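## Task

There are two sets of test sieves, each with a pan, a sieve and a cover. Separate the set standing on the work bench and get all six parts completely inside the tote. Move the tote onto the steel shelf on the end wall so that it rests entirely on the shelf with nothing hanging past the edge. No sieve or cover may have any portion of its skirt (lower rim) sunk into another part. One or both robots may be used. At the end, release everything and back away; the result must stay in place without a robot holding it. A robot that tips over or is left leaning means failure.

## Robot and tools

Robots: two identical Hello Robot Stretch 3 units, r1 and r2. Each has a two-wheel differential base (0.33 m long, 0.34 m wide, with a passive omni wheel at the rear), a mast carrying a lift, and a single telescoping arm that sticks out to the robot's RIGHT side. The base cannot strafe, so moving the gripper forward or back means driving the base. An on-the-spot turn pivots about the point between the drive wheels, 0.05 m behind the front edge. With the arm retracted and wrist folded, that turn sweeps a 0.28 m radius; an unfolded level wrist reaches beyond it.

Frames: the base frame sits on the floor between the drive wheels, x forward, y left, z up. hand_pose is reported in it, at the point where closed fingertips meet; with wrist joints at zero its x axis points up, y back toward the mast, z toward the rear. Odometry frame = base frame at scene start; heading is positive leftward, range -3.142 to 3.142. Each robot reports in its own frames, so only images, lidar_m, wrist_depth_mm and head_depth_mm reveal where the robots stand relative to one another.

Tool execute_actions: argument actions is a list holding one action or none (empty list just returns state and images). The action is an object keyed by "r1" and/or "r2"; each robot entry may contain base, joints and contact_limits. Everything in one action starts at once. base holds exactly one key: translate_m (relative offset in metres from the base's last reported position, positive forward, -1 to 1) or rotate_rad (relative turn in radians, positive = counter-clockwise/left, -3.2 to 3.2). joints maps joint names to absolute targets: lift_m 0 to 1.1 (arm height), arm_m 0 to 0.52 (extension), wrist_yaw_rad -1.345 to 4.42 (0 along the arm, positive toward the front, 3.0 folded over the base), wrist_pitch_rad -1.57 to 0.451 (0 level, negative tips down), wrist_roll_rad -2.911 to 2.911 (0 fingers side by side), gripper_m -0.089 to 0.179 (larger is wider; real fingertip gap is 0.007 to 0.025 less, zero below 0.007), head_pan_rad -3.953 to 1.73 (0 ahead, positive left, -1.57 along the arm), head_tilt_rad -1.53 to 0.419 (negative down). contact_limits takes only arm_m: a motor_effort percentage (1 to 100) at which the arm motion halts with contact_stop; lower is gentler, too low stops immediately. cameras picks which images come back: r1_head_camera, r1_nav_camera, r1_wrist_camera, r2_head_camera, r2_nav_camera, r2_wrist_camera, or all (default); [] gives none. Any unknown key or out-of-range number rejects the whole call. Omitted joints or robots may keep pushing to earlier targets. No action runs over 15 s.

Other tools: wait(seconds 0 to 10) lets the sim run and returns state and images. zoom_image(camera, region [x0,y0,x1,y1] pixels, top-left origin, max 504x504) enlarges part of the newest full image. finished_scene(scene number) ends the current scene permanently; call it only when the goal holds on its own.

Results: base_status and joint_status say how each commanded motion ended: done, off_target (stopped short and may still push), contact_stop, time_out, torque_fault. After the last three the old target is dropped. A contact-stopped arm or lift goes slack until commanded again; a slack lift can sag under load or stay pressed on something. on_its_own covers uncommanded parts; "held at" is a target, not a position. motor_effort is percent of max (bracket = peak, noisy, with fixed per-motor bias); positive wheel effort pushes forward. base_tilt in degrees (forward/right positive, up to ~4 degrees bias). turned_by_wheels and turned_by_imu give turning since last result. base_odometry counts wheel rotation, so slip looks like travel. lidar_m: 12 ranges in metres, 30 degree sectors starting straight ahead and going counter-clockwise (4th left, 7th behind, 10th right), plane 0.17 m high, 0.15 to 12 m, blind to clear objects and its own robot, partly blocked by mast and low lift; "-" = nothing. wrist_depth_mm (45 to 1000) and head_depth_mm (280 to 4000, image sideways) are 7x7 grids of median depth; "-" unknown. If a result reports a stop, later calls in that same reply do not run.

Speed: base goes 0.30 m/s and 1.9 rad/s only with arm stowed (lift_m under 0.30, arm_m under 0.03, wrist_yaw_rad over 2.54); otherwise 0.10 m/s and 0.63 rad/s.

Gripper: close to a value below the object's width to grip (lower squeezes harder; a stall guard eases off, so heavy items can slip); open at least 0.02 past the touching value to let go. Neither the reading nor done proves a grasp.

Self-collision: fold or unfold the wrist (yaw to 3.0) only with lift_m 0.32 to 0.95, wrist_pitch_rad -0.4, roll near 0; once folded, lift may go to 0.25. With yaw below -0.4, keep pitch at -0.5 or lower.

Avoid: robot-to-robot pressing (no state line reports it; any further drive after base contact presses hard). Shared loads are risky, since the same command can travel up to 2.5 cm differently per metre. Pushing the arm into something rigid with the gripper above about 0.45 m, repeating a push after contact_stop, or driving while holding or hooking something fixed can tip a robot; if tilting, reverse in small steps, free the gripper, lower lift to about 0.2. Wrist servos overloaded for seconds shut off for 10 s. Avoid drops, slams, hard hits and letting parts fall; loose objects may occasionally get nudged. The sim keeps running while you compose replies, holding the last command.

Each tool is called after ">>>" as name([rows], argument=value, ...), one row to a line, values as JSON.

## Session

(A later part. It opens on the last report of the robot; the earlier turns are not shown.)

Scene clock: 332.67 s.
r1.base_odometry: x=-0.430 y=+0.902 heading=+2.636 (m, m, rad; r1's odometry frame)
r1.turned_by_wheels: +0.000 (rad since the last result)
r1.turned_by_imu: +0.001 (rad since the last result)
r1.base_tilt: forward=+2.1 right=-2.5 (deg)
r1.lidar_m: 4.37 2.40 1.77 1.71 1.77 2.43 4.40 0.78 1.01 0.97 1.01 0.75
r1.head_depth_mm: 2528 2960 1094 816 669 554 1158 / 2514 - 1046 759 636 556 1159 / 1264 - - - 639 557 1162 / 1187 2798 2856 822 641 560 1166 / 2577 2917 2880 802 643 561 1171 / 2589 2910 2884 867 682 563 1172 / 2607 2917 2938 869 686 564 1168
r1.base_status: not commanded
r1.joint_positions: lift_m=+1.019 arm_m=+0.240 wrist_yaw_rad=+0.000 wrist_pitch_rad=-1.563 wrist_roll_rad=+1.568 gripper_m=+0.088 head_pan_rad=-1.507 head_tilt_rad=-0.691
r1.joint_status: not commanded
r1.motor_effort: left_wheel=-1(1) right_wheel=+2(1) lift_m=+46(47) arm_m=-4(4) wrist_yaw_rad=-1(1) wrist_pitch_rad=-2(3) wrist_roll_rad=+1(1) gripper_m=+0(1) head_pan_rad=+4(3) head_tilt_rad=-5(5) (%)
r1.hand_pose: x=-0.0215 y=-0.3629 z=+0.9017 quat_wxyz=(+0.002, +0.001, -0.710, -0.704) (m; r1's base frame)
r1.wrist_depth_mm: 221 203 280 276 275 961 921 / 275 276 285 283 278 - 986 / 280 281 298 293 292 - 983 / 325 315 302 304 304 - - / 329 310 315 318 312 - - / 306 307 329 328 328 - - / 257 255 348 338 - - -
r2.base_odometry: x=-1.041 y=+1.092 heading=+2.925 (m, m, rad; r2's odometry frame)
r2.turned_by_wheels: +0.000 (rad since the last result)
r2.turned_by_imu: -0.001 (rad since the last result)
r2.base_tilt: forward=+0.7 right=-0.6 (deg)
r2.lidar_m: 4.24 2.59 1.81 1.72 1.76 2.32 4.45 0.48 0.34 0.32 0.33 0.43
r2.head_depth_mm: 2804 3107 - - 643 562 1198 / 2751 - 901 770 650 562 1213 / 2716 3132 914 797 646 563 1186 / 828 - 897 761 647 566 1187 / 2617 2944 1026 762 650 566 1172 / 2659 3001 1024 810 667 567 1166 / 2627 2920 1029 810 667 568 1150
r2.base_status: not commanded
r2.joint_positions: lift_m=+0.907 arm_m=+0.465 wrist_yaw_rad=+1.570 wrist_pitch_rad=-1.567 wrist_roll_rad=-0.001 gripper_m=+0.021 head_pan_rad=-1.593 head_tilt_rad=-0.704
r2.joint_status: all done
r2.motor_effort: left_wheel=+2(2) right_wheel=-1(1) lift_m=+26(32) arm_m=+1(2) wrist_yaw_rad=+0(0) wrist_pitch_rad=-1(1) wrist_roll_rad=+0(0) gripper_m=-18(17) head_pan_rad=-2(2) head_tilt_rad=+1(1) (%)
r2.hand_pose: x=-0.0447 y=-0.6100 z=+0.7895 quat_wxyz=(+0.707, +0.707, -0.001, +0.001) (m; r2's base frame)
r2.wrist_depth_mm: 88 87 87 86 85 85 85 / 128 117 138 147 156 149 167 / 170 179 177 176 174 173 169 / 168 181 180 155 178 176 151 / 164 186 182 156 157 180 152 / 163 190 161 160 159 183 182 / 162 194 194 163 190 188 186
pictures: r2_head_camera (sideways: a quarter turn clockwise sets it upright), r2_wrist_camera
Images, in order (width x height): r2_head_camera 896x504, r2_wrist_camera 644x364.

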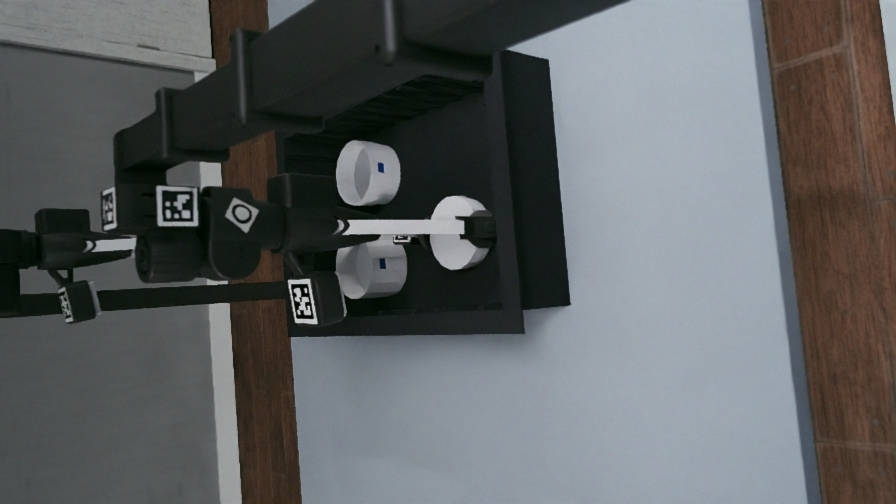

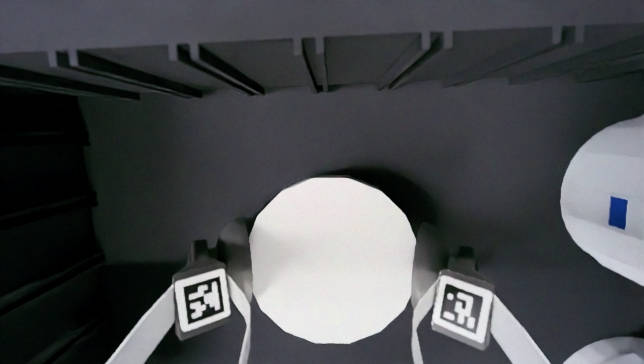

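>>> execute_actions([
  {"r2": {"joints": {"lift_m": 0.905, "gripper_m": 0.105}}},
], cameras=["r2_wrist_camera"])

Scene clock: 335.93 s.
r1.base_odometry: x=-0.430 y=+0.902 heading=+2.636 (m, m, rad; r1's odometry frame)
r1.turned_by_wheels: +0.000 (rad since the last result)
r1.turned_by_imu: +0.000 (rad since the last result)
r1.base_tilt: forward=+2.1 right=-2.4 (deg)
r1.lidar_m: 4.37 2.40 1.77 1.71 1.78 2.43 4.38 0.78 1.01 0.98 1.01 0.75
r1.head_depth_mm: 2523 2971 1089 815 669 554 1153 / 2512 - 1048 759 635 556 1155 / 2465 - - - 638 558 1161 / 1190 2806 2871 822 641 558 1169 / 2585 2886 2870 801 644 560 1166 / 2593 2915 2886 866 683 563 1167 / 2590 2927 2907 870 684 565 1175
r1.base_status: not commanded
r1.joint_positions: lift_m=+1.019 arm_m=+0.240 wrist_yaw_rad=+0.000 wrist_pitch_rad=-1.563 wrist_roll_rad=+1.568 gripper_m=+0.088 head_pan_rad=-1.507 head_tilt_rad=-0.691
r1.joint_status: not commanded
r1.motor_effort: left_wheel=-1(1) right_wheel=+1(1) lift_m=+46(47) arm_m=-3(3) wrist_yaw_rad=+0(0) wrist_pitch_rad=-3(2) wrist_roll_rad=+1(1) gripper_m=+1(1) head_pan_rad=+4(3) head_tilt_rad=-6(5) (%)
r1.hand_pose: x=-0.0215 y=-0.3629 z=+0.9017 quat_wxyz=(+0.002, +0.001, -0.710, -0.704) (m; r1's base frame)
r1.wrist_depth_mm: 223 203 278 275 274 965 925 / 274 276 287 285 280 - 971 / 280 281 297 296 289 - 994 / 321 315 309 304 304 - - / 332 307 317 314 310 - - / 306 307 328 325 324 - - / 256 253 345 339 - - -
r2.base_odometry: x=-1.041 y=+1.092 heading=+2.925 (m, m, rad; r2's odometry frame)
r2.turned_by_wheels: +0.000 (rad since the last result)
r2.turned_by_imu: -0.001 (rad since the last result)
r2.base_tilt: forward=+0.8 right=-0.6 (deg)
r2.lidar_m: 4.25 2.59 1.81 1.72 1.76 2.31 4.45 0.48 0.34 0.32 0.33 0.43
r2.head_depth_mm: 2770 3055 - - 644 560 1206 / 2798 2961 901 765 652 562 1209 / 2732 3068 915 798 646 563 1188 / 831 - 894 764 646 563 1187 / 2606 2975 1024 761 650 566 1168 / 2677 3013 1028 810 666 567 1165 / 2644 2933 1031 811 667 567 1160
r2.base_status: not commanded
r2.joint_positions: lift_m=+0.905 arm_m=+0.465 wrist_yaw_rad=+1.570 wrist_pitch_rad=-1.568 wrist_roll_rad=-0.001 gripper_m=+0.105 head_pan_rad=-1.593 head_tilt_rad=-0.704
r2.joint_status: all done
r2.motor_effort: left_wheel=+2(2) right_wheel=-1(1) lift_m=+25(23) arm_m=+2(2) wrist_yaw_rad=-1(0) wrist_pitch_rad=-1(1) wrist_roll_rad=+0(0) gripper_m=+2(81) head_pan_rad=-3(2) head_tilt_rad=+1(1) (%)
r2.hand_pose: x=-0.0447 y=-0.6100 z=+0.7876 quat_wxyz=(+0.707, +0.707, -0.001, +0.001) (m; r2's base frame)
r2.wrist_depth_mm: 86 85 85 84 84 83 83 / 128 117 138 148 156 148 165 / 168 177 176 173 172 170 168 / 168 181 179 157 175 175 150 / 165 185 181 157 158 177 151 / 164 189 186 162 162 180 180 / 161 193 191 187 188 187 184
pictures: r2_wrist_camera
Images, in order (width x height): r2_wrist_camera 644x364.

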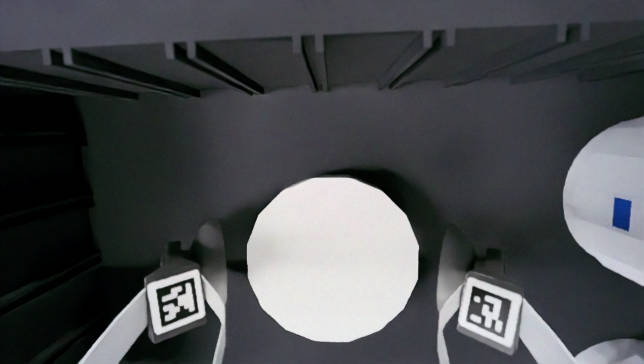

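>>> execute_actions([
  {"r2": {"joints": {"lift_m": 0.995}}},
], cameras=[])

>>> execute_actions([
  {"r2": {"base": {"rotate_rad": 0.84}, "joints": {"lift_m": 1.003, "arm_m": 0.424}}},
], cameras=["r2_head_camera", "r2_wrist_camera"])

Scene clock: 344.13 s.
r1.base_odometry: x=-0.430 y=+0.902 heading=+2.636 (m, m, rad; r1's odometry frame)
r1.turned_by_wheels: +0.000 (rad since the last result)
r1.turned_by_imu: +0.001 (rad since the last result)
r1.base_tilt: forward=+2.1 right=-2.4 (deg)
r1.lidar_m: 4.35 2.39 1.77 1.71 1.77 2.43 4.38 0.78 1.01 0.97 1.01 0.75
r1.head_depth_mm: 2508 2952 1096 817 668 555 1158 / 2504 - 1044 756 634 556 1166 / 974 - - - 637 557 1163 / 1084 2844 2988 823 641 559 1166 / 2589 2890 2890 802 644 562 1166 / 2597 2929 2880 865 682 561 1170 / 2598 2922 2934 869 683 565 1169
r1.base_status: not commanded
r1.joint_positions: lift_m=+1.019 arm_m=+0.240 wrist_yaw_rad=+0.000 wrist_pitch_rad=-1.563 wrist_roll_rad=+1.568 gripper_m=+0.088 head_pan_rad=-1.507 head_tilt_rad=-0.691
r1.joint_status: not commanded
r1.motor_effort: left_wheel=-1(0) right_wheel=+2(1) lift_m=+46(47) arm_m=-4(3) wrist_yaw_rad=-1(1) wrist_pitch_rad=-2(3) wrist_roll_rad=+1(1) gripper_m=+1(0) head_pan_rad=+3(3) head_tilt_rad=-5(6) (%)
r1.hand_pose: x=-0.0215 y=-0.3629 z=+0.9017 quat_wxyz=(+0.002, +0.001, -0.710, -0.704) (m; r1's base frame)
r1.wrist_depth_mm: 222 203 279 279 274 999 927 / 277 276 288 283 280 - 932 / 282 280 296 295 289 - 990 / 320 314 302 306 304 - - / 331 308 314 311 310 - - / 310 305 331 327 326 - - / 258 251 344 341 - - -
r2.base_odometry: x=-1.041 y=+1.092 heading=+2.925 (m, m, rad; r2's odometry frame)
r2.turned_by_wheels: +0.000 (rad since the last result)
r2.turned_by_imu: -0.001 (rad since the last result)
r2.base_tilt: forward=+0.7 right=-0.6 (deg)
r2.lidar_m: 4.25 2.58 1.81 1.72 1.76 2.32 4.46 0.48 0.34 0.32 0.33 0.43
r2.head_depth_mm: 2667 - 967 751 659 561 1199 / - 3102 924 753 650 561 1205 / 2848 2997 920 797 648 563 1184 / - - 916 765 647 565 1188 / 2585 2922 955 758 649 565 1171 / 2672 3001 1025 810 666 566 1176 / 2660 2922 1034 813 667 568 1154
r2.base_status: not commanded
r2.joint_positions: lift_m=+0.995 arm_m=+0.465 wrist_yaw_rad=+1.570 wrist_pitch_rad=-1.568 wrist_roll_rad=-0.001 gripper_m=+0.105 head_pan_rad=-1.593 head_tilt_rad=-0.704
r2.joint_status: all done
r2.motor_effort: left_wheel=+2(2) right_wheel=-2(2) lift_m=+32(34) arm_m=+1(1) wrist_yaw_rad=+0(0) wrist_pitch_rad=-1(1) wrist_roll_rad=+0(0) gripper_m=+1(1) head_pan_rad=-3(2) head_tilt_rad=+1(1) (%)
r2.hand_pose: x=-0.0447 y=-0.6100 z=+0.8773 quat_wxyz=(+0.707, +0.707, -0.001, +0.001) (m; r2's base frame)
r2.wrist_depth_mm: 263 258 257 255 252 250 246 / 178 177 176 173 173 170 177 / 182 233 266 263 259 258 233 / 186 229 271 248 267 239 237 / 192 222 280 251 271 271 242 / 292 201 285 282 280 262 272 / 298 225 291 289 284 265 260
pictures: none
No camera images: the call's "cameras" was empty. Leave "cameras" out to get every camera's image.

Scene clock: 346.47 s.
r1.base_odometry: x=-0.430 y=+0.902 heading=+2.636 (m, m, rad; r1's odometry frame)
r1.turned_by_wheels: +0.000 (rad since the last result)
r1.turned_by_imu: +0.000 (rad since the last result)
r1.base_tilt: forward=+2.1 right=-2.5 (deg)
r1.lidar_m: 4.36 2.39 1.77 1.71 1.78 2.43 4.39 0.78 1.01 0.97 1.01 0.75
r1.head_depth_mm: 2432 2948 1093 816 670 555 1156 / 904 - 1048 758 634 556 1162 / 2568 - - - 638 558 1165 / 1143 2844 2886 823 640 559 1168 / 2585 2930 2897 801 643 561 1167 / 2593 2915 2896 867 682 562 1171 / 2580 2908 2918 870 685 564 1170
r1.base_status: not commanded
r1.joint_positions: lift_m=+1.019 arm_m=+0.240 wrist_yaw_rad=+0.000 wrist_pitch_rad=-1.563 wrist_roll_rad=+1.568 gripper_m=+0.088 head_pan_rad=-1.507 head_tilt_rad=-0.691
r1.joint_status: not commanded
r1.motor_effort: left_wheel=-1(1) right_wheel=+2(1) lift_m=+46(47) arm_m=-3(4) wrist_yaw_rad=-1(1) wrist_pitch_rad=-2(3) wrist_roll_rad=+1(1) gripper_m=+0(0) head_pan_rad=+3(4) head_tilt_rad=-5(5) (%)
r1.hand_pose: x=-0.0215 y=-0.3629 z=+0.9017 quat_wxyz=(+0.002, +0.001, -0.710, -0.704) (m; r1's base frame)
r1.wrist_depth_mm: 222 204 282 279 274 976 928 / 275 279 288 284 281 - 970 / 281 277 296 294 291 - 1000 / 319 311 307 302 302 - - / 329 303 314 315 311 - - / 309 307 335 324 327 - - / 258 254 343 337 - - -
r2.base_odometry: x=-1.041 y=+1.092 heading=-2.519 (m, m, rad; r2's odometry frame)
r2.turned_by_wheels: +0.840 (rad since the last result)
r2.turned_by_imu: +0.821 (rad since the last result)
r2.base_tilt: forward=+0.8 right=-0.5 (deg)
r2.lidar_m: 2.01 1.72 1.72 1.97 3.36 0.65 0.37 0.32 0.32 0.37 0.62 3.55
r2.head_depth_mm: - 3093 975 798 659 560 518 / - 3315 1012 801 661 564 1187 / 3361 3499 1015 789 662 589 1204 / - - 1767 736 664 1342 1144 / 3972 3656 2526 806 685 1394 1184 / - 3545 2536 811 919 1240 1215 / - 3444 2502 835 1607 1393 1214
r2.base_status: done
r2.joint_positions: lift_m=+1.003 arm_m=+0.424 wrist_yaw_rad=+1.570 wrist_pitch_rad=-1.567 wrist_roll_rad=-0.001 gripper_m=+0.105 head_pan_rad=-1.593 head_tilt_rad=-0.704
r2.joint_status: all done
r2.motor_effort: left_wheel=-3(10) right_wheel=+1(6) lift_m=+32(34) arm_m=-3(4) wrist_yaw_rad=+0(0) wrist_pitch_rad=-1(1) wrist_roll_rad=+0(0) gripper_m=+1(1) head_pan_rad=-2(2) head_tilt_rad=+2(2) (%)
r2.hand_pose: x=-0.0446 y=-0.5694 z=+0.8853 quat_wxyz=(+0.707, +0.707, -0.001, +0.001) (m; r2's base frame)
r2.wrist_depth_mm: - - 268 264 262 258 257 / - - 273 270 266 262 263 / - 283 278 275 273 270 268 / - 287 282 248 277 275 273 / 299 292 289 251 281 282 278 / 300 295 295 292 287 287 286 / 307 307 303 300 299 299 290
pictures: r2_head_camera (sideways: a quarter turn clockwise sets it upright), r2_wrist_camera
Images, in order (width x height): r2_head_camera 896x504, r2_wrist_camera 644x364.

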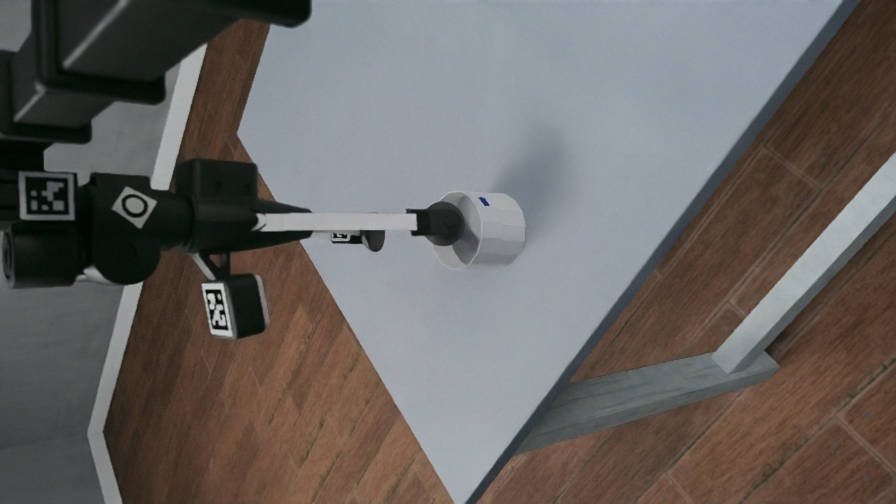

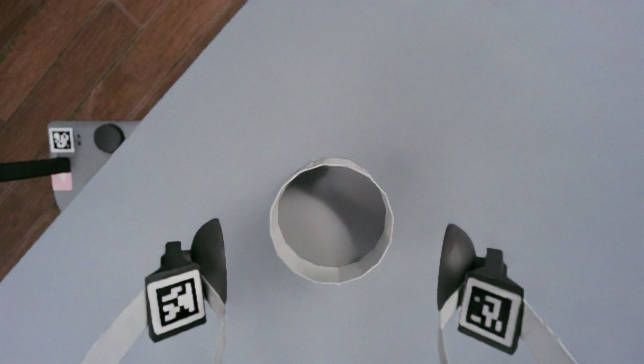

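>>> execute_actions([
  {"r2": {"joints": {"lift_m": 0.936, "gripper_m": 0.098}}},
], cameras=["r2_head_camera", "r2_wrist_camera"])

Scene clock: 352.23 s.
r1.base_odometry: x=-0.430 y=+0.902 heading=+2.636 (m, m, rad; r1's odometry frame)
r1.turned_by_wheels: +0.000 (rad since the last result)
r1.turned_by_imu: +0.001 (rad since the last result)
r1.base_tilt: forward=+2.2 right=-2.4 (deg)
r1.lidar_m: 4.36 2.40 1.77 1.71 1.77 2.43 4.40 0.78 1.01 0.97 1.01 0.75
r1.head_depth_mm: 2521 2950 1090 817 670 555 1158 / 2502 - 1050 759 634 557 1162 / 2496 - - - 638 557 1165 / 1064 2846 2877 820 640 559 1164 / 2552 2906 2899 802 641 561 1164 / 2579 2920 2899 866 681 563 1168 / 2583 2938 2922 871 683 563 1174
r1.base_status: not commanded
r1.joint_positions: lift_m=+1.019 arm_m=+0.240 wrist_yaw_rad=+0.000 wrist_pitch_rad=-1.563 wrist_roll_rad=+1.568 gripper_m=+0.088 head_pan_rad=-1.507 head_tilt_rad=-0.691
r1.joint_status: not commanded
r1.motor_effort: left_wheel=-1(1) right_wheel=+2(1) lift_m=+46(47) arm_m=-4(4) wrist_yaw_rad=-1(1) wrist_pitch_rad=-2(2) wrist_roll_rad=+1(1) gripper_m=+1(1) head_pan_rad=+3(3) head_tilt_rad=-6(5) (%)
r1.hand_pose: x=-0.0215 y=-0.3629 z=+0.9017 quat_wxyz=(+0.002, +0.001, -0.710, -0.704) (m; r1's base frame)
r1.wrist_depth_mm: 221 204 280 275 271 983 964 / 272 277 286 283 281 - 975 / 277 279 294 293 294 - 989 / 321 312 307 305 306 - - / 333 305 316 315 313 - - / 309 309 330 327 324 - - / 259 252 345 337 - - -
r2.base_odometry: x=-1.041 y=+1.092 heading=-2.519 (m, m, rad; r2's odometry frame)
r2.turned_by_wheels: +0.000 (rad since the last result)
r2.turned_by_imu: -0.001 (rad since the last result)
r2.base_tilt: forward=+0.7 right=-0.5 (deg)
r2.lidar_m: 2.01 1.72 1.72 1.97 3.40 0.66 0.37 0.32 0.32 0.37 0.62 3.56
r2.head_depth_mm: 2952 3068 - 753 661 562 517 / 3086 - 978 796 660 564 1181 / 3315 3154 979 801 662 590 1210 / 3620 - 983 759 663 1330 1151 / 3951 3436 2525 805 685 1393 1186 / - 3496 2522 808 920 1235 1215 / - 3480 2551 838 1606 1400 1216
r2.base_status: not commanded
r2.joint_positions: lift_m=+0.936 arm_m=+0.424 wrist_yaw_rad=+1.570 wrist_pitch_rad=-1.567 wrist_roll_rad=-0.001 gripper_m=+0.098 head_pan_rad=-1.593 head_tilt_rad=-0.704
r2.joint_status: all done
r2.motor_effort: left_wheel=-2(3) right_wheel=+1(1) lift_m=+26(30) arm_m=-2(3) wrist_yaw_rad=+0(0) wrist_pitch_rad=-1(1) wrist_roll_rad=+0(0) gripper_m=+1(40) head_pan_rad=-2(2) head_tilt_rad=+1(1) (%)
r2.hand_pose: x=-0.0446 y=-0.5694 z=+0.8185 quat_wxyz=(+0.707, +0.707, -0.001, +0.001) (m; r2's base frame)
r2.wrist_depth_mm: 954 954 200 198 197 195 194 / - 208 204 203 202 200 198 / - 211 208 209 205 204 203 / 219 214 213 177 209 209 206 / 220 220 217 181 181 211 209 / 226 225 179 185 182 217 216 / 233 230 228 182 224 222 221
pictures: r2_head_camera (sideways: a quarter turn clockwise sets it upright), r2_wrist_camera
Images, in order (width x height): r2_head_camera 896x504, r2_wrist_camera 644x364.

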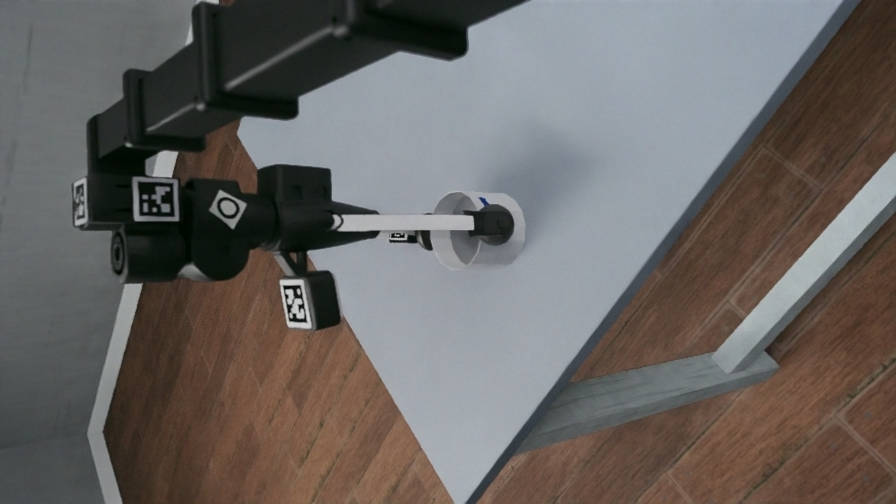

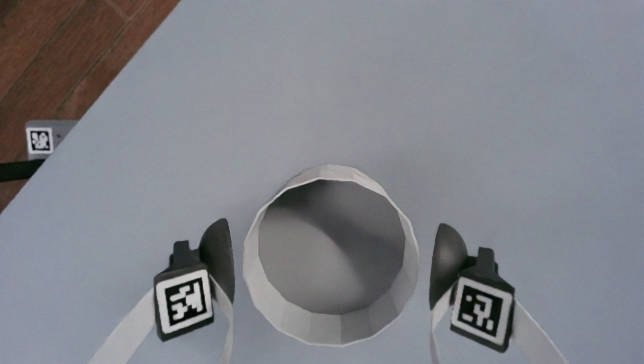

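>>> execute_actions([
  {"r2": {"joints": {"gripper_m": 0.02}}},
], cameras=[])

>>> execute_actions([
  {"r2": {"joints": {"lift_m": 0.957}}},
], cameras=["r2_head_camera", "r2_wrist_camera"])

Scene clock: 357.93 s.
r1.base_odometry: x=-0.430 y=+0.902 heading=+2.636 (m, m, rad; r1's odometry frame)
r1.turned_by_wheels: +0.000 (rad since the last result)
r1.turned_by_imu: +0.001 (rad since the last result)
r1.base_tilt: forward=+2.1 right=-2.4 (deg)
r1.lidar_m: 4.37 2.40 1.78 1.71 1.78 2.44 4.38 0.78 1.01 0.97 1.01 0.75
r1.head_depth_mm: 2530 3006 1095 816 669 554 1157 / 2506 - 1048 760 635 556 1158 / 2498 - - - 637 557 1163 / 1061 2855 2889 824 640 560 1167 / 2551 2898 2900 801 644 560 1168 / 2585 2910 2876 866 680 562 1172 / 2589 2939 2907 870 685 564 1171
r1.base_status: not commanded
r1.joint_positions: lift_m=+1.019 arm_m=+0.240 wrist_yaw_rad=+0.000 wrist_pitch_rad=-1.563 wrist_roll_rad=+1.568 gripper_m=+0.088 head_pan_rad=-1.507 head_tilt_rad=-0.691
r1.joint_status: not commanded
r1.motor_effort: left_wheel=-1(1) right_wheel=+1(1) lift_m=+46(47) arm_m=-4(4) wrist_yaw_rad=-1(0) wrist_pitch_rad=-2(2) wrist_roll_rad=+1(1) gripper_m=+1(0) head_pan_rad=+4(3) head_tilt_rad=-5(5) (%)
r1.hand_pose: x=-0.0215 y=-0.3629 z=+0.9017 quat_wxyz=(+0.002, +0.001, -0.710, -0.704) (m; r1's base frame)
r1.wrist_depth_mm: 223 204 278 277 274 934 951 / 277 274 289 287 280 - - / 277 279 296 295 287 - - / 323 316 305 303 303 - - / 325 308 318 314 312 - - / 310 307 332 325 327 - - / 258 252 346 339 - - -
r2.base_odometry: x=-1.041 y=+1.092 heading=-2.519 (m, m, rad; r2's odometry frame)
r2.turned_by_wheels: +0.000 (rad since the last result)
r2.turned_by_imu: -0.001 (rad since the last result)
r2.base_tilt: forward=+0.7 right=-0.6 (deg)
r2.lidar_m: 2.00 1.72 1.72 1.97 3.37 0.65 0.37 0.32 0.32 0.37 0.62 3.56
r2.head_depth_mm: 2883 3088 - 752 659 561 518 / 3102 - 978 802 658 564 1181 / 3304 3206 977 802 661 589 1203 / 3651 - 987 759 663 1329 1143 / 3984 3461 2505 806 684 1390 1185 / - 3464 2528 809 920 1235 1216 / - 3466 2531 834 1596 1399 1214
r2.base_status: not commanded
r2.joint_positions: lift_m=+0.936 arm_m=+0.424 wrist_yaw_rad=+1.570 wrist_pitch_rad=-1.567 wrist_roll_rad=-0.001 gripper_m=+0.021 head_pan_rad=-1.593 head_tilt_rad=-0.704
r2.joint_status: all done
r2.motor_effort: left_wheel=-3(3) right_wheel=+2(1) lift_m=+26(26) arm_m=-2(3) wrist_yaw_rad=+1(0) wrist_pitch_rad=-1(1) wrist_roll_rad=+0(0) gripper_m=-19(94) head_pan_rad=-2(2) head_tilt_rad=+1(1) (%)
r2.hand_pose: x=-0.0446 y=-0.5694 z=+0.8185 quat_wxyz=(+0.707, +0.707, -0.001, +0.001) (m; r2's base frame)
r2.wrist_depth_mm: 994 950 201 199 196 196 193 / 979 208 205 201 201 199 198 / - 211 209 208 206 204 203 / 217 215 215 178 210 208 206 / 221 219 215 181 180 212 210 / 226 225 173 184 181 217 215 / 233 229 229 182 225 222 219
pictures: none
No camera images: the call's "cameras" was empty. Leave "cameras" out to get every camera's image.

Scene clock: 358.87 s.
r1.base_odometry: x=-0.430 y=+0.902 heading=+2.636 (m, m, rad; r1's odometry frame)
r1.turned_by_wheels: +0.000 (rad since the last result)
r1.turned_by_imu: +0.000 (rad since the last result)
r1.base_tilt: forward=+2.1 right=-2.5 (deg)
r1.lidar_m: 4.35 2.39 1.78 1.71 1.78 2.43 4.40 0.78 1.01 0.98 1.01 0.75
r1.head_depth_mm: 2477 2970 1092 815 670 555 1154 / 2484 - 1047 757 635 556 1161 / 2514 - - - 638 556 1163 / 1046 2840 2860 822 641 560 1168 / 2589 2914 2866 803 642 560 1175 / 2590 2919 2888 867 681 563 1171 / 2602 2925 2912 869 685 564 1176
r1.base_status: not commanded
r1.joint_positions: lift_m=+1.019 arm_m=+0.240 wrist_yaw_rad=+0.000 wrist_pitch_rad=-1.563 wrist_roll_rad=+1.568 gripper_m=+0.088 head_pan_rad=-1.507 head_tilt_rad=-0.691
r1.joint_status: not commanded
r1.motor_effort: left_wheel=+0(1) right_wheel=+2(1) lift_m=+46(47) arm_m=-4(4) wrist_yaw_rad=+0(1) wrist_pitch_rad=-3(3) wrist_roll_rad=+1(1) gripper_m=+0(1) head_pan_rad=+4(4) head_tilt_rad=-5(5) (%)
r1.hand_pose: x=-0.0215 y=-0.3629 z=+0.9017 quat_wxyz=(+0.002, +0.001, -0.710, -0.704) (m; r1's base frame)
r1.wrist_depth_mm: 221 202 280 272 272 957 980 / 274 276 285 286 281 - 960 / 278 278 296 295 287 - 992 / 321 311 303 304 302 - - / 330 306 313 313 313 - - / 306 307 329 326 327 - - / 257 253 343 340 - - -
r2.base_odometry: x=-1.041 y=+1.092 heading=-2.519 (m, m, rad; r2's odometry frame)
r2.turned_by_wheels: +0.000 (rad since the last result)
r2.turned_by_imu: +0.000 (rad since the last result)
r2.base_tilt: forward=+0.8 right=-0.5 (deg)
r2.lidar_m: 2.01 1.72 1.72 1.97 3.35 0.66 0.37 0.32 0.32 0.37 0.63 3.56
r2.head_depth_mm: 2906 - - 773 659 561 517 / 3071 3217 1015 796 660 562 1188 / 3265 3448 977 776 660 588 1205 / 3543 - 985 732 664 1335 1141 / 3900 3431 2422 806 682 1387 1189 / - 3473 2535 810 920 1237 1214 / - 3446 2536 837 1597 1403 1213
r2.base_status: not commanded
r2.joint_positions: lift_m=+0.957 arm_m=+0.424 wrist_yaw_rad=+1.570 wrist_pitch_rad=-1.567 wrist_roll_rad=-0.001 gripper_m=+0.021 head_pan_rad=-1.593 head_tilt_rad=-0.704
r2.joint_status: all done
r2.motor_effort: left_wheel=-2(2) right_wheel=+1(2) lift_m=+33(35) arm_m=-2(3) wrist_yaw_rad=+1(1) wrist_pitch_rad=-1(1) wrist_roll_rad=+0(0) gripper_m=-19(18) head_pan_rad=-2(2) head_tilt_rad=+1(1) (%)
r2.hand_pose: x=-0.0446 y=-0.5694 z=+0.8392 quat_wxyz=(+0.707, +0.707, -0.001, +0.001) (m; r2's base frame)
r2.wrist_depth_mm: - 982 220 216 218 216 214 / - - 227 223 220 218 217 / - 234 229 227 226 225 222 / 240 236 236 178 230 229 225 / 243 244 237 180 180 235 232 / 250 246 174 184 180 237 236 / 256 252 252 181 245 244 241
pictures: r2_head_camera (sideways: a quarter turn clockwise sets it upright), r2_wrist_camera
Images, in order (width x height): r2_head_camera 896x504, r2_wrist_camera 644x364.

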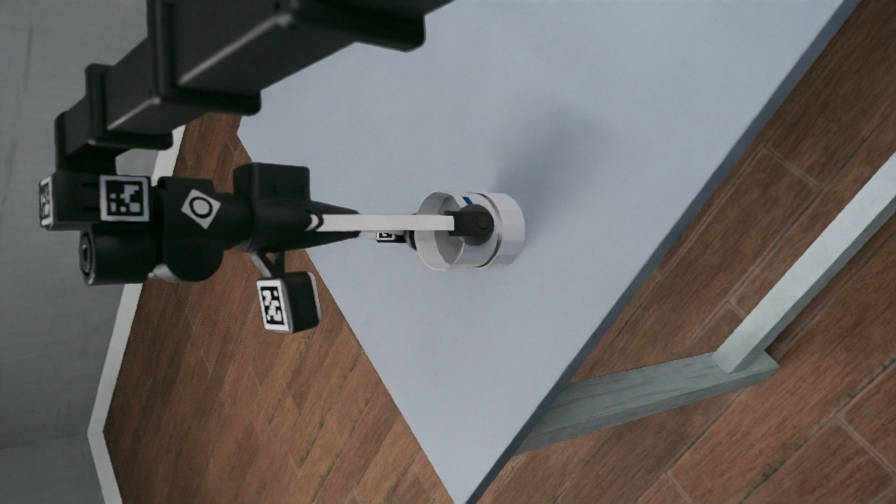

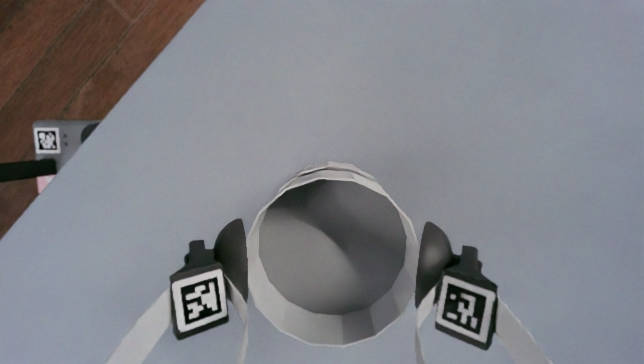

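>>> zoom_image(camera="r2_head_camera", region=[390, 160, 550, 300])

Region (390, 160, 550, 300) of r2_head_camera's 896x504 image, scaled by 3.150, with more detail than that image has; it fills the top 441 rows of this view, and the rest is white.

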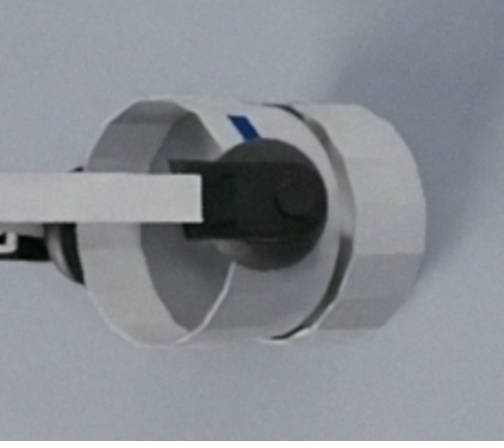

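>>> execute_actions([
  {"r2": {"base": {"rotate_rad": -1.0}, "joints": {"lift_m": 1.032, "arm_m": 0.484}}},
], cameras=["r2_head_camera", "r2_wrist_camera", "r1_nav_camera"])

Scene clock: 385.90 s.
r1.base_odometry: x=-0.430 y=+0.902 heading=+2.636 (m, m, rad; r1's odometry frame)
r1.turned_by_wheels: +0.000 (rad since the last result)
r1.turned_by_imu: +0.001 (rad since the last result)
r1.base_tilt: forward=+2.2 right=-2.5 (deg)
r1.lidar_m: 4.36 2.40 1.77 1.71 1.78 2.43 4.38 0.78 1.01 0.98 1.01 0.75
r1.head_depth_mm: 2520 2947 1093 818 670 555 1154 / 2515 - 1044 758 634 556 1162 / 1274 - - - 638 558 1162 / 580 651 807 822 640 559 1165 / 576 2865 2877 801 644 561 1168 / 2582 2902 2900 866 682 562 1172 / 2594 2932 2903 871 684 564 1175
r1.base_status: not commanded
r1.joint_positions: lift_m=+1.019 arm_m=+0.240 wrist_yaw_rad=+0.000 wrist_pitch_rad=-1.563 wrist_roll_rad=+1.568 gripper_m=+0.088 head_pan_rad=-1.507 head_tilt_rad=-0.691
r1.joint_status: not commanded
r1.motor_effort: left_wheel=-1(1) right_wheel=+1(1) lift_m=+46(47) arm_m=-4(4) wrist_yaw_rad=-1(1) wrist_pitch_rad=-2(3) wrist_roll_rad=+1(1) gripper_m=+1(1) head_pan_rad=+3(3) head_tilt_rad=-6(6) (%)
r1.hand_pose: x=-0.0215 y=-0.3629 z=+0.9017 quat_wxyz=(+0.002, +0.001, -0.710, -0.704) (m; r1's base frame)
r1.wrist_depth_mm: 223 203 280 276 274 942 933 / 273 277 288 283 278 - 960 / 279 279 298 295 289 - 995 / 323 312 306 306 304 - - / 328 305 315 313 314 - - / 309 308 329 325 327 - - / 259 254 342 337 - - -
r2.base_odometry: x=-1.041 y=+1.092 heading=+2.765 (m, m, rad; r2's odometry frame)
r2.turned_by_wheels: -1.000 (rad since the last result)
r2.turned_by_imu: -0.979 (rad since the last result)
r2.base_tilt: forward=+0.7 right=-0.5 (deg)
r2.lidar_m: 0.68 3.16 1.93 1.72 1.73 2.06 3.78 0.59 0.36 0.32 0.32 0.38
r2.head_depth_mm: - 3239 1009 799 658 598 1201 / 3020 3174 1012 798 660 574 1199 / 2875 3061 1018 711 663 564 1198 / - 3097 916 779 648 565 1185 / 2695 2982 927 768 639 566 1170 / 819 2837 908 758 635 568 1151 / 2568 2884 1029 812 669 569 524
r2.base_status: done
r2.joint_positions: lift_m=+1.032 arm_m=+0.484 wrist_yaw_rad=+1.570 wrist_pitch_rad=-1.567 wrist_roll_rad=-0.001 gripper_m=+0.021 head_pan_rad=-1.593 head_tilt_rad=-0.704
r2.joint_status: all done
r2.motor_effort: left_wheel=+2(12) right_wheel=-2(8) lift_m=+33(35) arm_m=+1(3) wrist_yaw_rad=+0(0) wrist_pitch_rad=-1(1) wrist_roll_rad=+0(0) gripper_m=-18(18) head_pan_rad=-2(1) head_tilt_rad=+1(1) (%)
r2.hand_pose: x=-0.0446 y=-0.6290 z=+0.9142 quat_wxyz=(+0.707, +0.707, -0.001, +0.001) (m; r2's base frame)
r2.wrist_depth_mm: 212 269 292 284 285 262 276 / 217 269 294 272 293 289 287 / 314 258 306 299 298 275 285 / 314 243 312 179 305 283 289 / 327 242 315 180 180 286 254 / 332 240 173 184 180 227 224 / 340 335 237 182 328 325 324
pictures: r1_nav_camera (sideways: a quarter turn counterclockwise sets it upright), r2_head_camera (sideways: a quarter turn clockwise sets it upright), r2_wrist_camera
Images, in order (width x height): r1_nav_camera 672x504, r2_head_camera 896x504, r2_wrist_camera 644x364.

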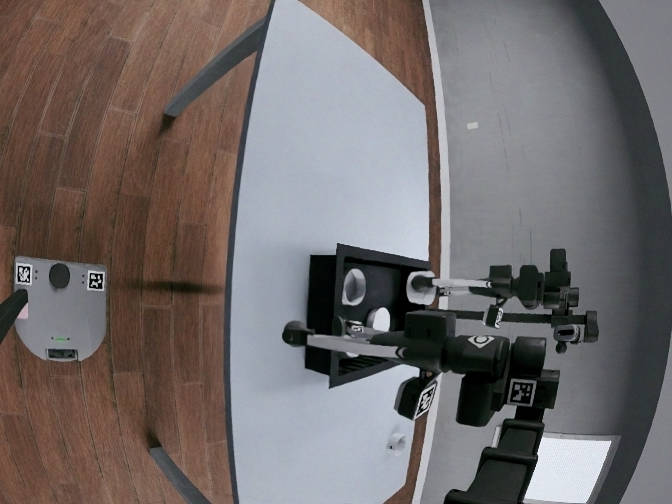

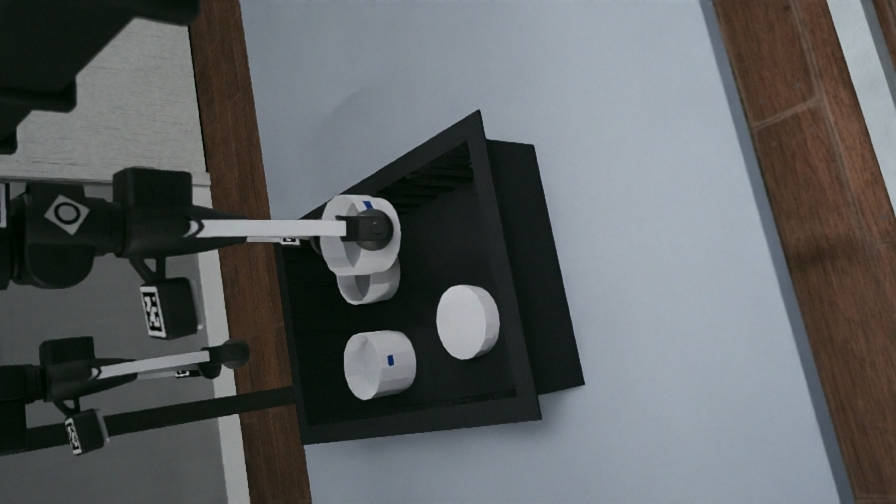

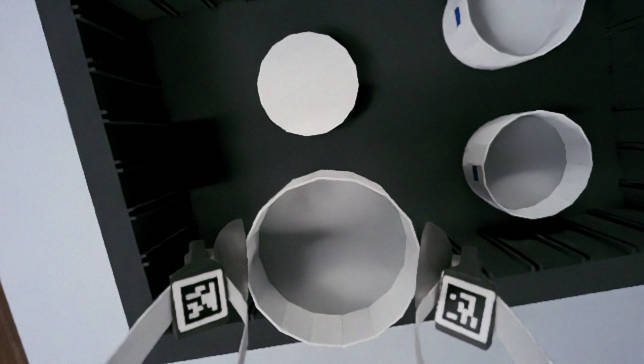

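>>> execute_actions([
  {"r2": {"joints": {"lift_m": 0.925}}},
], cameras=["r2_head_camera", "r2_wrist_camera"])

Scene clock: 392.57 s.
r1.base_odometry: x=-0.430 y=+0.902 heading=+2.636 (m, m, rad; r1's odometry frame)
r1.turned_by_wheels: +0.000 (rad since the last result)
r1.turned_by_imu: +0.001 (rad since the last result)
r1.base_tilt: forward=+2.1 right=-2.4 (deg)
r1.lidar_m: 4.35 2.40 1.77 1.71 1.77 2.43 4.39 0.78 1.01 0.97 1.01 0.75
r1.head_depth_mm: 2528 2984 1097 815 670 555 1158 / 2518 - 1045 759 634 556 1160 / 1253 - - - 637 558 1161 / 1185 645 726 787 641 560 1163 / 2593 649 1117 800 644 561 1168 / 2585 2898 2910 865 683 562 1170 / 2579 2903 2908 869 684 564 1173
r1.base_status: not commanded
r1.joint_positions: lift_m=+1.019 arm_m=+0.240 wrist_yaw_rad=+0.000 wrist_pitch_rad=-1.563 wrist_roll_rad=+1.568 gripper_m=+0.088 head_pan_rad=-1.507 head_tilt_rad=-0.691
r1.joint_status: not commanded
r1.motor_effort: left_wheel=-1(1) right_wheel=+2(1) lift_m=+46(47) arm_m=-4(4) wrist_yaw_rad=-1(0) wrist_pitch_rad=-3(2) wrist_roll_rad=+1(1) gripper_m=+1(0) head_pan_rad=+4(4) head_tilt_rad=-5(6) (%)
r1.hand_pose: x=-0.0215 y=-0.3629 z=+0.9017 quat_wxyz=(+0.002, +0.001, -0.710, -0.704) (m; r1's base frame)
r1.wrist_depth_mm: 223 205 278 275 274 992 920 / 274 278 287 287 282 - 966 / 277 278 299 298 293 - - / 320 313 306 308 304 - - / 326 308 318 317 310 - - / 311 308 329 326 328 - - / 258 255 346 336 - - -
r2.base_odometry: x=-1.041 y=+1.092 heading=+2.765 (m, m, rad; r2's odometry frame)
r2.turned_by_wheels: +0.000 (rad since the last result)
r2.turned_by_imu: -0.001 (rad since the last result)
r2.base_tilt: forward=+0.7 right=-0.6 (deg)
r2.lidar_m: 0.68 3.17 1.93 1.72 1.72 2.06 3.82 0.59 0.36 0.32 0.32 0.38
r2.head_depth_mm: 3043 3244 - - 659 598 1204 / 2901 - 972 801 659 574 1207 / 2846 3071 976 719 661 564 1207 / 2742 - 913 779 648 565 1183 / 2724 3013 933 768 638 566 1172 / 819 2816 906 758 635 567 1151 / 2572 2884 1031 811 669 568 522
r2.base_status: not commanded
r2.joint_positions: lift_m=+0.925 arm_m=+0.484 wrist_yaw_rad=+1.570 wrist_pitch_rad=-1.567 wrist_roll_rad=-0.001 gripper_m=+0.021 head_pan_rad=-1.593 head_tilt_rad=-0.704
r2.joint_status: all done
r2.motor_effort: left_wheel=+2(2) right_wheel=-2(1) lift_m=+27(29) arm_m=+1(1) wrist_yaw_rad=+1(1) wrist_pitch_rad=-1(1) wrist_roll_rad=+0(0) gripper_m=-18(19) head_pan_rad=-2(2) head_tilt_rad=+1(1) (%)
r2.hand_pose: x=-0.0446 y=-0.6290 z=+0.8075 quat_wxyz=(+0.707, +0.707, -0.001, +0.001) (m; r2's base frame)
r2.wrist_depth_mm: 189 190 167 164 184 182 169 / 191 192 169 168 187 186 185 / 184 195 195 191 192 190 171 / 180 202 199 177 195 193 173 / 171 205 201 181 181 199 176 / 167 207 173 184 181 201 191 / 162 196 208 176 170 161 151
pictures: r2_head_camera (sideways: a quarter turn clockwise sets it upright), r2_wrist_camera
Images, in order (width x height): r2_head_camera 896x504, r2_wrist_camera 644x364.

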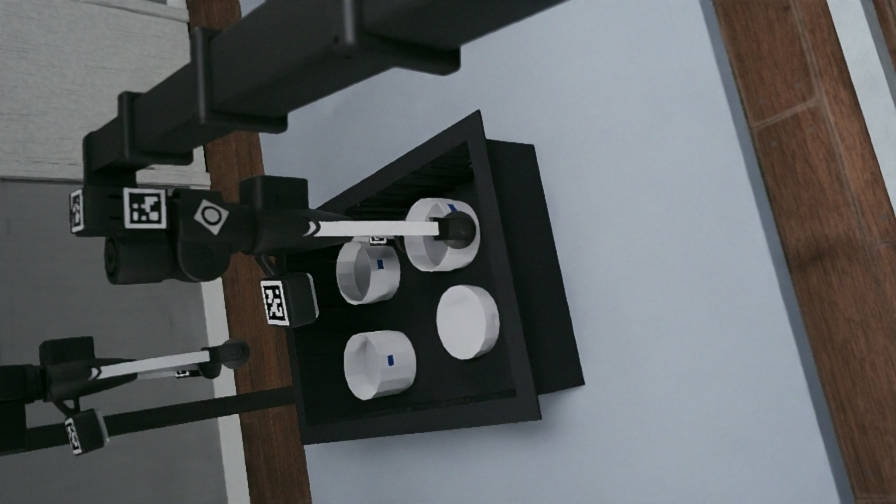

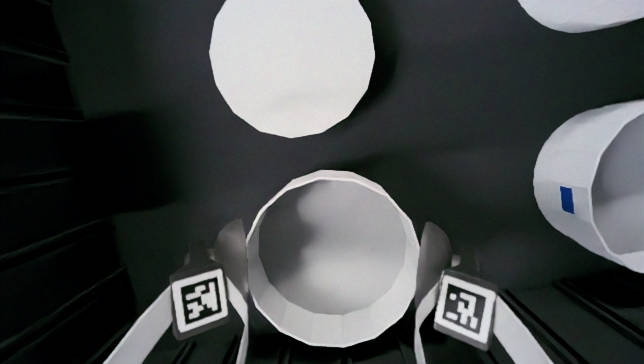

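>>> execute_actions([
  {"r2": {"joints": {"lift_m": 0.9235, "gripper_m": 0.103}}},
], cameras=["r2_wrist_camera"])

>>> execute_actions([
  {"r2": {"joints": {"lift_m": 0.955}}},
], cameras=["r2_wrist_camera"])

Scene clock: 401.33 s.
r1.base_odometry: x=-0.430 y=+0.902 heading=+2.636 (m, m, rad; r1's odometry frame)
r1.turned_by_wheels: +0.000 (rad since the last result)
r1.turned_by_imu: +0.001 (rad since the last result)
r1.base_tilt: forward=+2.1 right=-2.4 (deg)
r1.lidar_m: 4.36 2.40 1.78 1.70 1.78 2.43 4.40 0.78 1.01 0.97 1.01 0.75
r1.head_depth_mm: 2504 2966 1093 817 669 555 1153 / 2506 - 1048 760 635 556 1160 / 1252 - - - 638 558 1160 / 1181 647 718 784 639 560 1171 / 2574 653 1116 802 643 561 1170 / 2584 2912 2895 868 681 563 1169 / 2597 2928 2948 872 684 564 1176
r1.base_status: not commanded
r1.joint_positions: lift_m=+1.019 arm_m=+0.240 wrist_yaw_rad=+0.000 wrist_pitch_rad=-1.563 wrist_roll_rad=+1.568 gripper_m=+0.088 head_pan_rad=-1.507 head_tilt_rad=-0.691
r1.joint_status: not commanded
r1.motor_effort: left_wheel=+0(1) right_wheel=+2(1) lift_m=+46(47) arm_m=-4(4) wrist_yaw_rad=-1(1) wrist_pitch_rad=-2(2) wrist_roll_rad=+1(1) gripper_m=+1(1) head_pan_rad=+4(4) head_tilt_rad=-5(6) (%)
r1.hand_pose: x=-0.0215 y=-0.3629 z=+0.9017 quat_wxyz=(+0.002, +0.001, -0.710, -0.704) (m; r1's base frame)
r1.wrist_depth_mm: 221 203 279 278 273 954 924 / 273 274 286 286 282 - 976 / 279 281 294 294 292 - - / 323 315 302 307 303 - - / 314 307 316 315 308 - - / 307 305 330 324 328 - - / 258 252 349 341 - - -
r2.base_odometry: x=-1.041 y=+1.092 heading=+2.765 (m, m, rad; r2's odometry frame)
r2.turned_by_wheels: +0.000 (rad since the last result)
r2.turned_by_imu: -0.001 (rad since the last result)
r2.base_tilt: forward=+0.7 right=-0.6 (deg)
r2.lidar_m: 0.68 3.17 1.94 1.72 1.72 2.06 3.79 0.59 0.36 0.32 0.32 0.38
r2.head_depth_mm: 3036 3291 - - 658 600 1198 / 2924 - 975 799 660 576 1204 / 2806 3127 982 718 661 563 1203 / 2741 - 911 777 649 565 1190 / 2700 2989 932 769 641 565 1166 / 820 2836 909 759 635 567 1148 / 2585 2859 1028 811 669 568 523
r2.base_status: not commanded
r2.joint_positions: lift_m=+0.924 arm_m=+0.484 wrist_yaw_rad=+1.570 wrist_pitch_rad=-1.567 wrist_roll_rad=-0.001 gripper_m=+0.103 head_pan_rad=-1.593 head_tilt_rad=-0.704
r2.joint_status: all done
r2.motor_effort: left_wheel=+2(2) right_wheel=-2(2) lift_m=+26(29) arm_m=+1(1) wrist_yaw_rad=+0(1) wrist_pitch_rad=-1(1) wrist_roll_rad=+0(0) gripper_m=+1(80) head_pan_rad=-2(3) head_tilt_rad=+1(1) (%)
r2.hand_pose: x=-0.0446 y=-0.6290 z=+0.8060 quat_wxyz=(+0.707, +0.707, -0.001, +0.001) (m; r2's base frame)
r2.wrist_depth_mm: 187 187 164 164 183 181 169 / 190 192 168 167 186 185 185 / 185 195 194 191 191 189 169 / 180 198 198 179 194 192 170 / 170 203 201 181 182 199 177 / 167 204 203 185 182 199 190 / 160 208 209 176 175 156 151
pictures: r2_wrist_camera
Images, in order (width x height): r2_wrist_camera 644x364.

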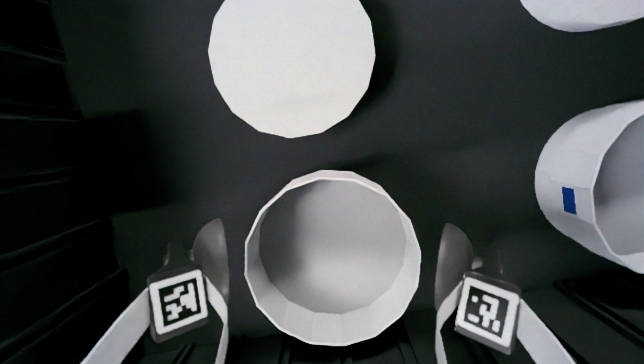

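Scene clock: 402.40 s.
r1.base_odometry: x=-0.430 y=+0.902 heading=+2.636 (m, m, rad; r1's odometry frame)
r1.turned_by_wheels: +0.000 (rad since the last result)
r1.turned_by_imu: +0.000 (rad since the last result)
r1.base_tilt: forward=+2.2 right=-2.5 (deg)
r1.lidar_m: 4.36 2.40 1.77 1.71 1.77 2.43 4.38 0.78 1.01 0.97 1.01 0.75
r1.head_depth_mm: 2514 2957 1091 816 670 554 1153 / 2501 - 1047 760 634 555 1160 / 1248 - - - 638 556 1161 / 1145 621 720 774 640 559 1164 / 2503 626 1119 803 643 562 1171 / 2584 2937 2903 864 682 563 1172 / 2607 2899 2932 868 685 565 1173
r1.base_status: not commanded
r1.joint_positions: lift_m=+1.019 arm_m=+0.240 wrist_yaw_rad=+0.000 wrist_pitch_rad=-1.563 wrist_roll_rad=+1.568 gripper_m=+0.088 head_pan_rad=-1.507 head_tilt_rad=-0.691
r1.joint_status: not commanded
r1.motor_effort: left_wheel=-1(1) right_wheel=+2(1) lift_m=+46(47) arm_m=-4(4) wrist_yaw_rad=-1(1) wrist_pitch_rad=-2(3) wrist_roll_rad=+1(1) gripper_m=+1(0) head_pan_rad=+4(3) head_tilt_rad=-5(6) (%)
r1.hand_pose: x=-0.0215 y=-0.3629 z=+0.9017 quat_wxyz=(+0.002, +0.001, -0.710, -0.704) (m; r1's base frame)
r1.wrist_depth_mm: 223 203 280 278 274 975 949 / 274 275 287 287 279 - 934 / 278 278 297 293 290 - - / 322 317 309 303 306 - - / 328 311 313 317 310 - - / 308 307 329 328 327 - - / 259 251 346 339 - - -
r2.base_odometry: x=-1.041 y=+1.092 heading=+2.765 (m, m, rad; r2's odometry frame)
r2.turned_by_wheels: +0.000 (rad since the last result)
r2.turned_by_imu: +0.000 (rad since the last result)
r2.base_tilt: forward=+0.8 right=-0.6 (deg)
r2.lidar_m: 0.68 3.17 1.94 1.72 1.72 2.06 3.79 0.59 0.36 0.32 0.32 0.38
r2.head_depth_mm: 3053 - - 774 656 599 1198 / 2903 - 1012 799 661 576 1204 / 2787 3106 979 719 662 563 1210 / 2706 - 918 773 648 564 1187 / 2735 3024 928 768 640 565 1172 / 816 2825 908 760 635 567 1149 / 2583 2906 1035 813 668 568 523
r2.base_status: not commanded
r2.joint_positions: lift_m=+0.955 arm_m=+0.484 wrist_yaw_rad=+1.570 wrist_pitch_rad=-1.567 wrist_roll_rad=-0.001 gripper_m=+0.103 head_pan_rad=-1.593 head_tilt_rad=-0.704
r2.joint_status: all done
r2.motor_effort: left_wheel=+2(2) right_wheel=-2(1) lift_m=+32(36) arm_m=+1(1) wrist_yaw_rad=+0(0) wrist_pitch_rad=-1(1) wrist_roll_rad=+0(0) gripper_m=+1(0) head_pan_rad=-2(2) head_tilt_rad=+1(0) (%)
r2.hand_pose: x=-0.0446 y=-0.6290 z=+0.8373 quat_wxyz=(+0.707, +0.707, -0.001, +0.001) (m; r2's base frame)
r2.wrist_depth_mm: 199 218 215 193 212 210 185 / 193 223 219 197 217 214 214 / 184 225 227 223 221 218 199 / 179 230 230 211 225 222 204 / 171 229 236 214 228 229 208 / 166 203 240 217 217 210 192 / 160 208 210 193 179 156 152
pictures: r2_wrist_camera
Images, in order (width x height): r2_wrist_camera 644x364.

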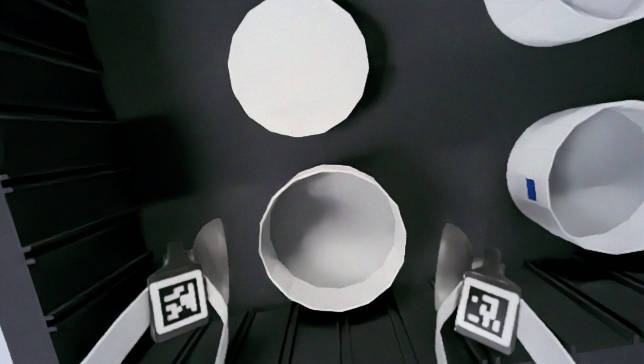

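>>> execute_actions([
  {"r2": {"base": {"rotate_rad": 1.0}, "joints": {"lift_m": 1.015, "arm_m": 0.424}}},
], cameras=["r2_head_camera", "r2_wrist_camera", "r1_wrist_camera"])

Scene clock: 417.30 s.
r1.base_odometry: x=-0.430 y=+0.902 heading=+2.636 (m, m, rad; r1's odometry frame)
r1.turned_by_wheels: +0.000 (rad since the last result)
r1.turned_by_imu: +0.001 (rad since the last result)
r1.base_tilt: forward=+2.2 right=-2.4 (deg)
r1.lidar_m: 4.35 2.40 1.78 1.71 1.77 2.43 4.39 0.78 1.01 0.97 1.01 0.75
r1.head_depth_mm: 2448 2972 1094 817 669 555 1157 / 914 - 1046 757 634 555 1160 / 2563 - - - 636 557 1162 / 1144 2824 2836 821 640 560 1166 / 2591 2899 2867 801 643 561 1171 / 2584 2912 2924 865 682 563 1171 / 2605 2907 2914 871 686 564 1174
r1.base_status: not commanded
r1.joint_positions: lift_m=+1.019 arm_m=+0.240 wrist_yaw_rad=+0.000 wrist_pitch_rad=-1.563 wrist_roll_rad=+1.568 gripper_m=+0.088 head_pan_rad=-1.507 head_tilt_rad=-0.691
r1.joint_status: not commanded
r1.motor_effort: left_wheel=+0(1) right_wheel=+1(1) lift_m=+47(47) arm_m=-3(4) wrist_yaw_rad=-1(1) wrist_pitch_rad=-2(3) wrist_roll_rad=+1(1) gripper_m=+1(0) head_pan_rad=+4(3) head_tilt_rad=-6(5) (%)
r1.hand_pose: x=-0.0215 y=-0.3629 z=+0.9017 quat_wxyz=(+0.002, +0.001, -0.710, -0.704) (m; r1's base frame)
r1.wrist_depth_mm: 221 204 279 275 273 996 936 / 273 277 285 285 279 - 990 / 280 277 296 295 290 - 984 / 323 312 305 304 303 - - / 328 309 317 317 313 - - / 305 308 330 327 324 - - / 259 252 347 338 - - -
r2.base_odometry: x=-1.041 y=+1.092 heading=-2.519 (m, m, rad; r2's odometry frame)
r2.turned_by_wheels: +1.000 (rad since the last result)
r2.turned_by_imu: +0.977 (rad since the last result)
r2.base_tilt: forward=+0.8 right=-0.6 (deg)
r2.lidar_m: 2.01 1.72 1.72 1.97 3.37 0.66 0.37 0.32 0.32 0.36 0.62 3.55
r2.head_depth_mm: - 3181 1009 796 660 561 518 / 3260 3290 1012 801 659 564 1185 / 3294 3394 1018 803 662 590 1208 / - 3667 1019 780 664 1329 1145 / 3863 3633 2520 806 681 1386 1189 / - 3474 2529 810 918 1240 1218 / - 3477 2528 835 1620 1398 1214
r2.base_status: done
r2.joint_positions: lift_m=+1.015 arm_m=+0.424 wrist_yaw_rad=+1.570 wrist_pitch_rad=-1.567 wrist_roll_rad=-0.001 gripper_m=+0.103 head_pan_rad=-1.593 head_tilt_rad=-0.704
r2.joint_status: all done
r2.motor_effort: left_wheel=-2(10) right_wheel=+2(7) lift_m=+32(37) arm_m=-3(3) wrist_yaw_rad=+0(1) wrist_pitch_rad=-1(1) wrist_roll_rad=+0(0) gripper_m=+1(1) head_pan_rad=-2(2) head_tilt_rad=+1(1) (%)
r2.hand_pose: x=-0.0446 y=-0.5694 z=+0.8973 quat_wxyz=(+0.707, +0.707, -0.001, +0.001) (m; r2's base frame)
r2.wrist_depth_mm: - - - 275 271 271 268 / - - 284 281 278 275 275 / - 293 288 287 284 283 279 / - 300 294 289 289 288 288 / - 302 300 295 297 293 291 / 313 311 311 306 301 298 299 / 319 322 317 312 308 309 305
pictures: r1_wrist_camera, r2_head_camera (sideways: a quarter turn clockwise sets it upright), r2_wrist_camera
Images, in order (width x height): r1_wrist_camera 644x364, r2_head_camera 896x504, r2_wrist_camera 644x364.

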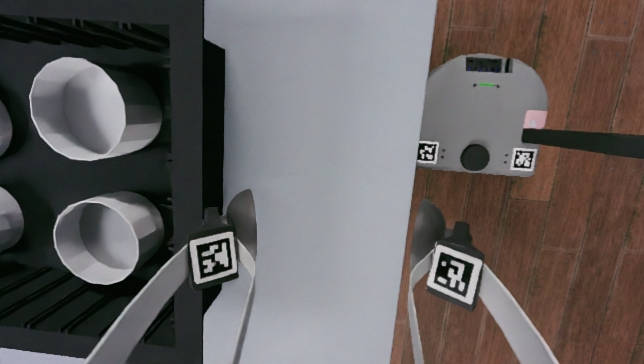

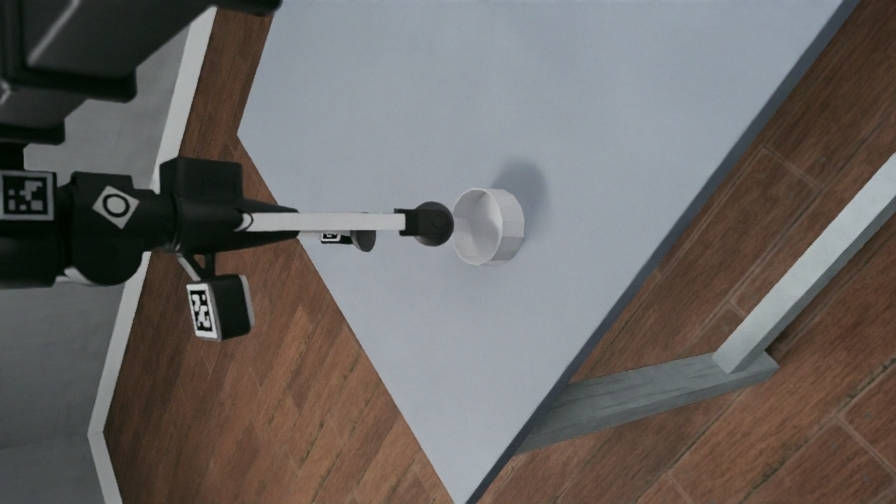

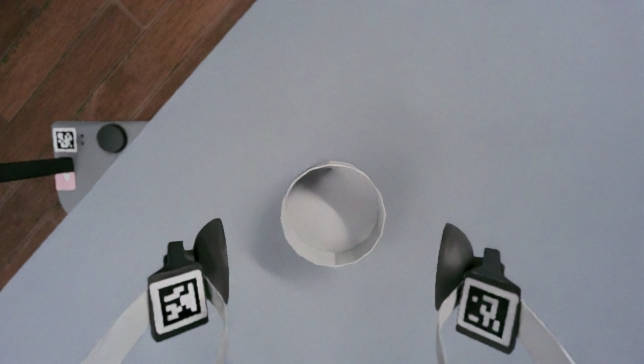

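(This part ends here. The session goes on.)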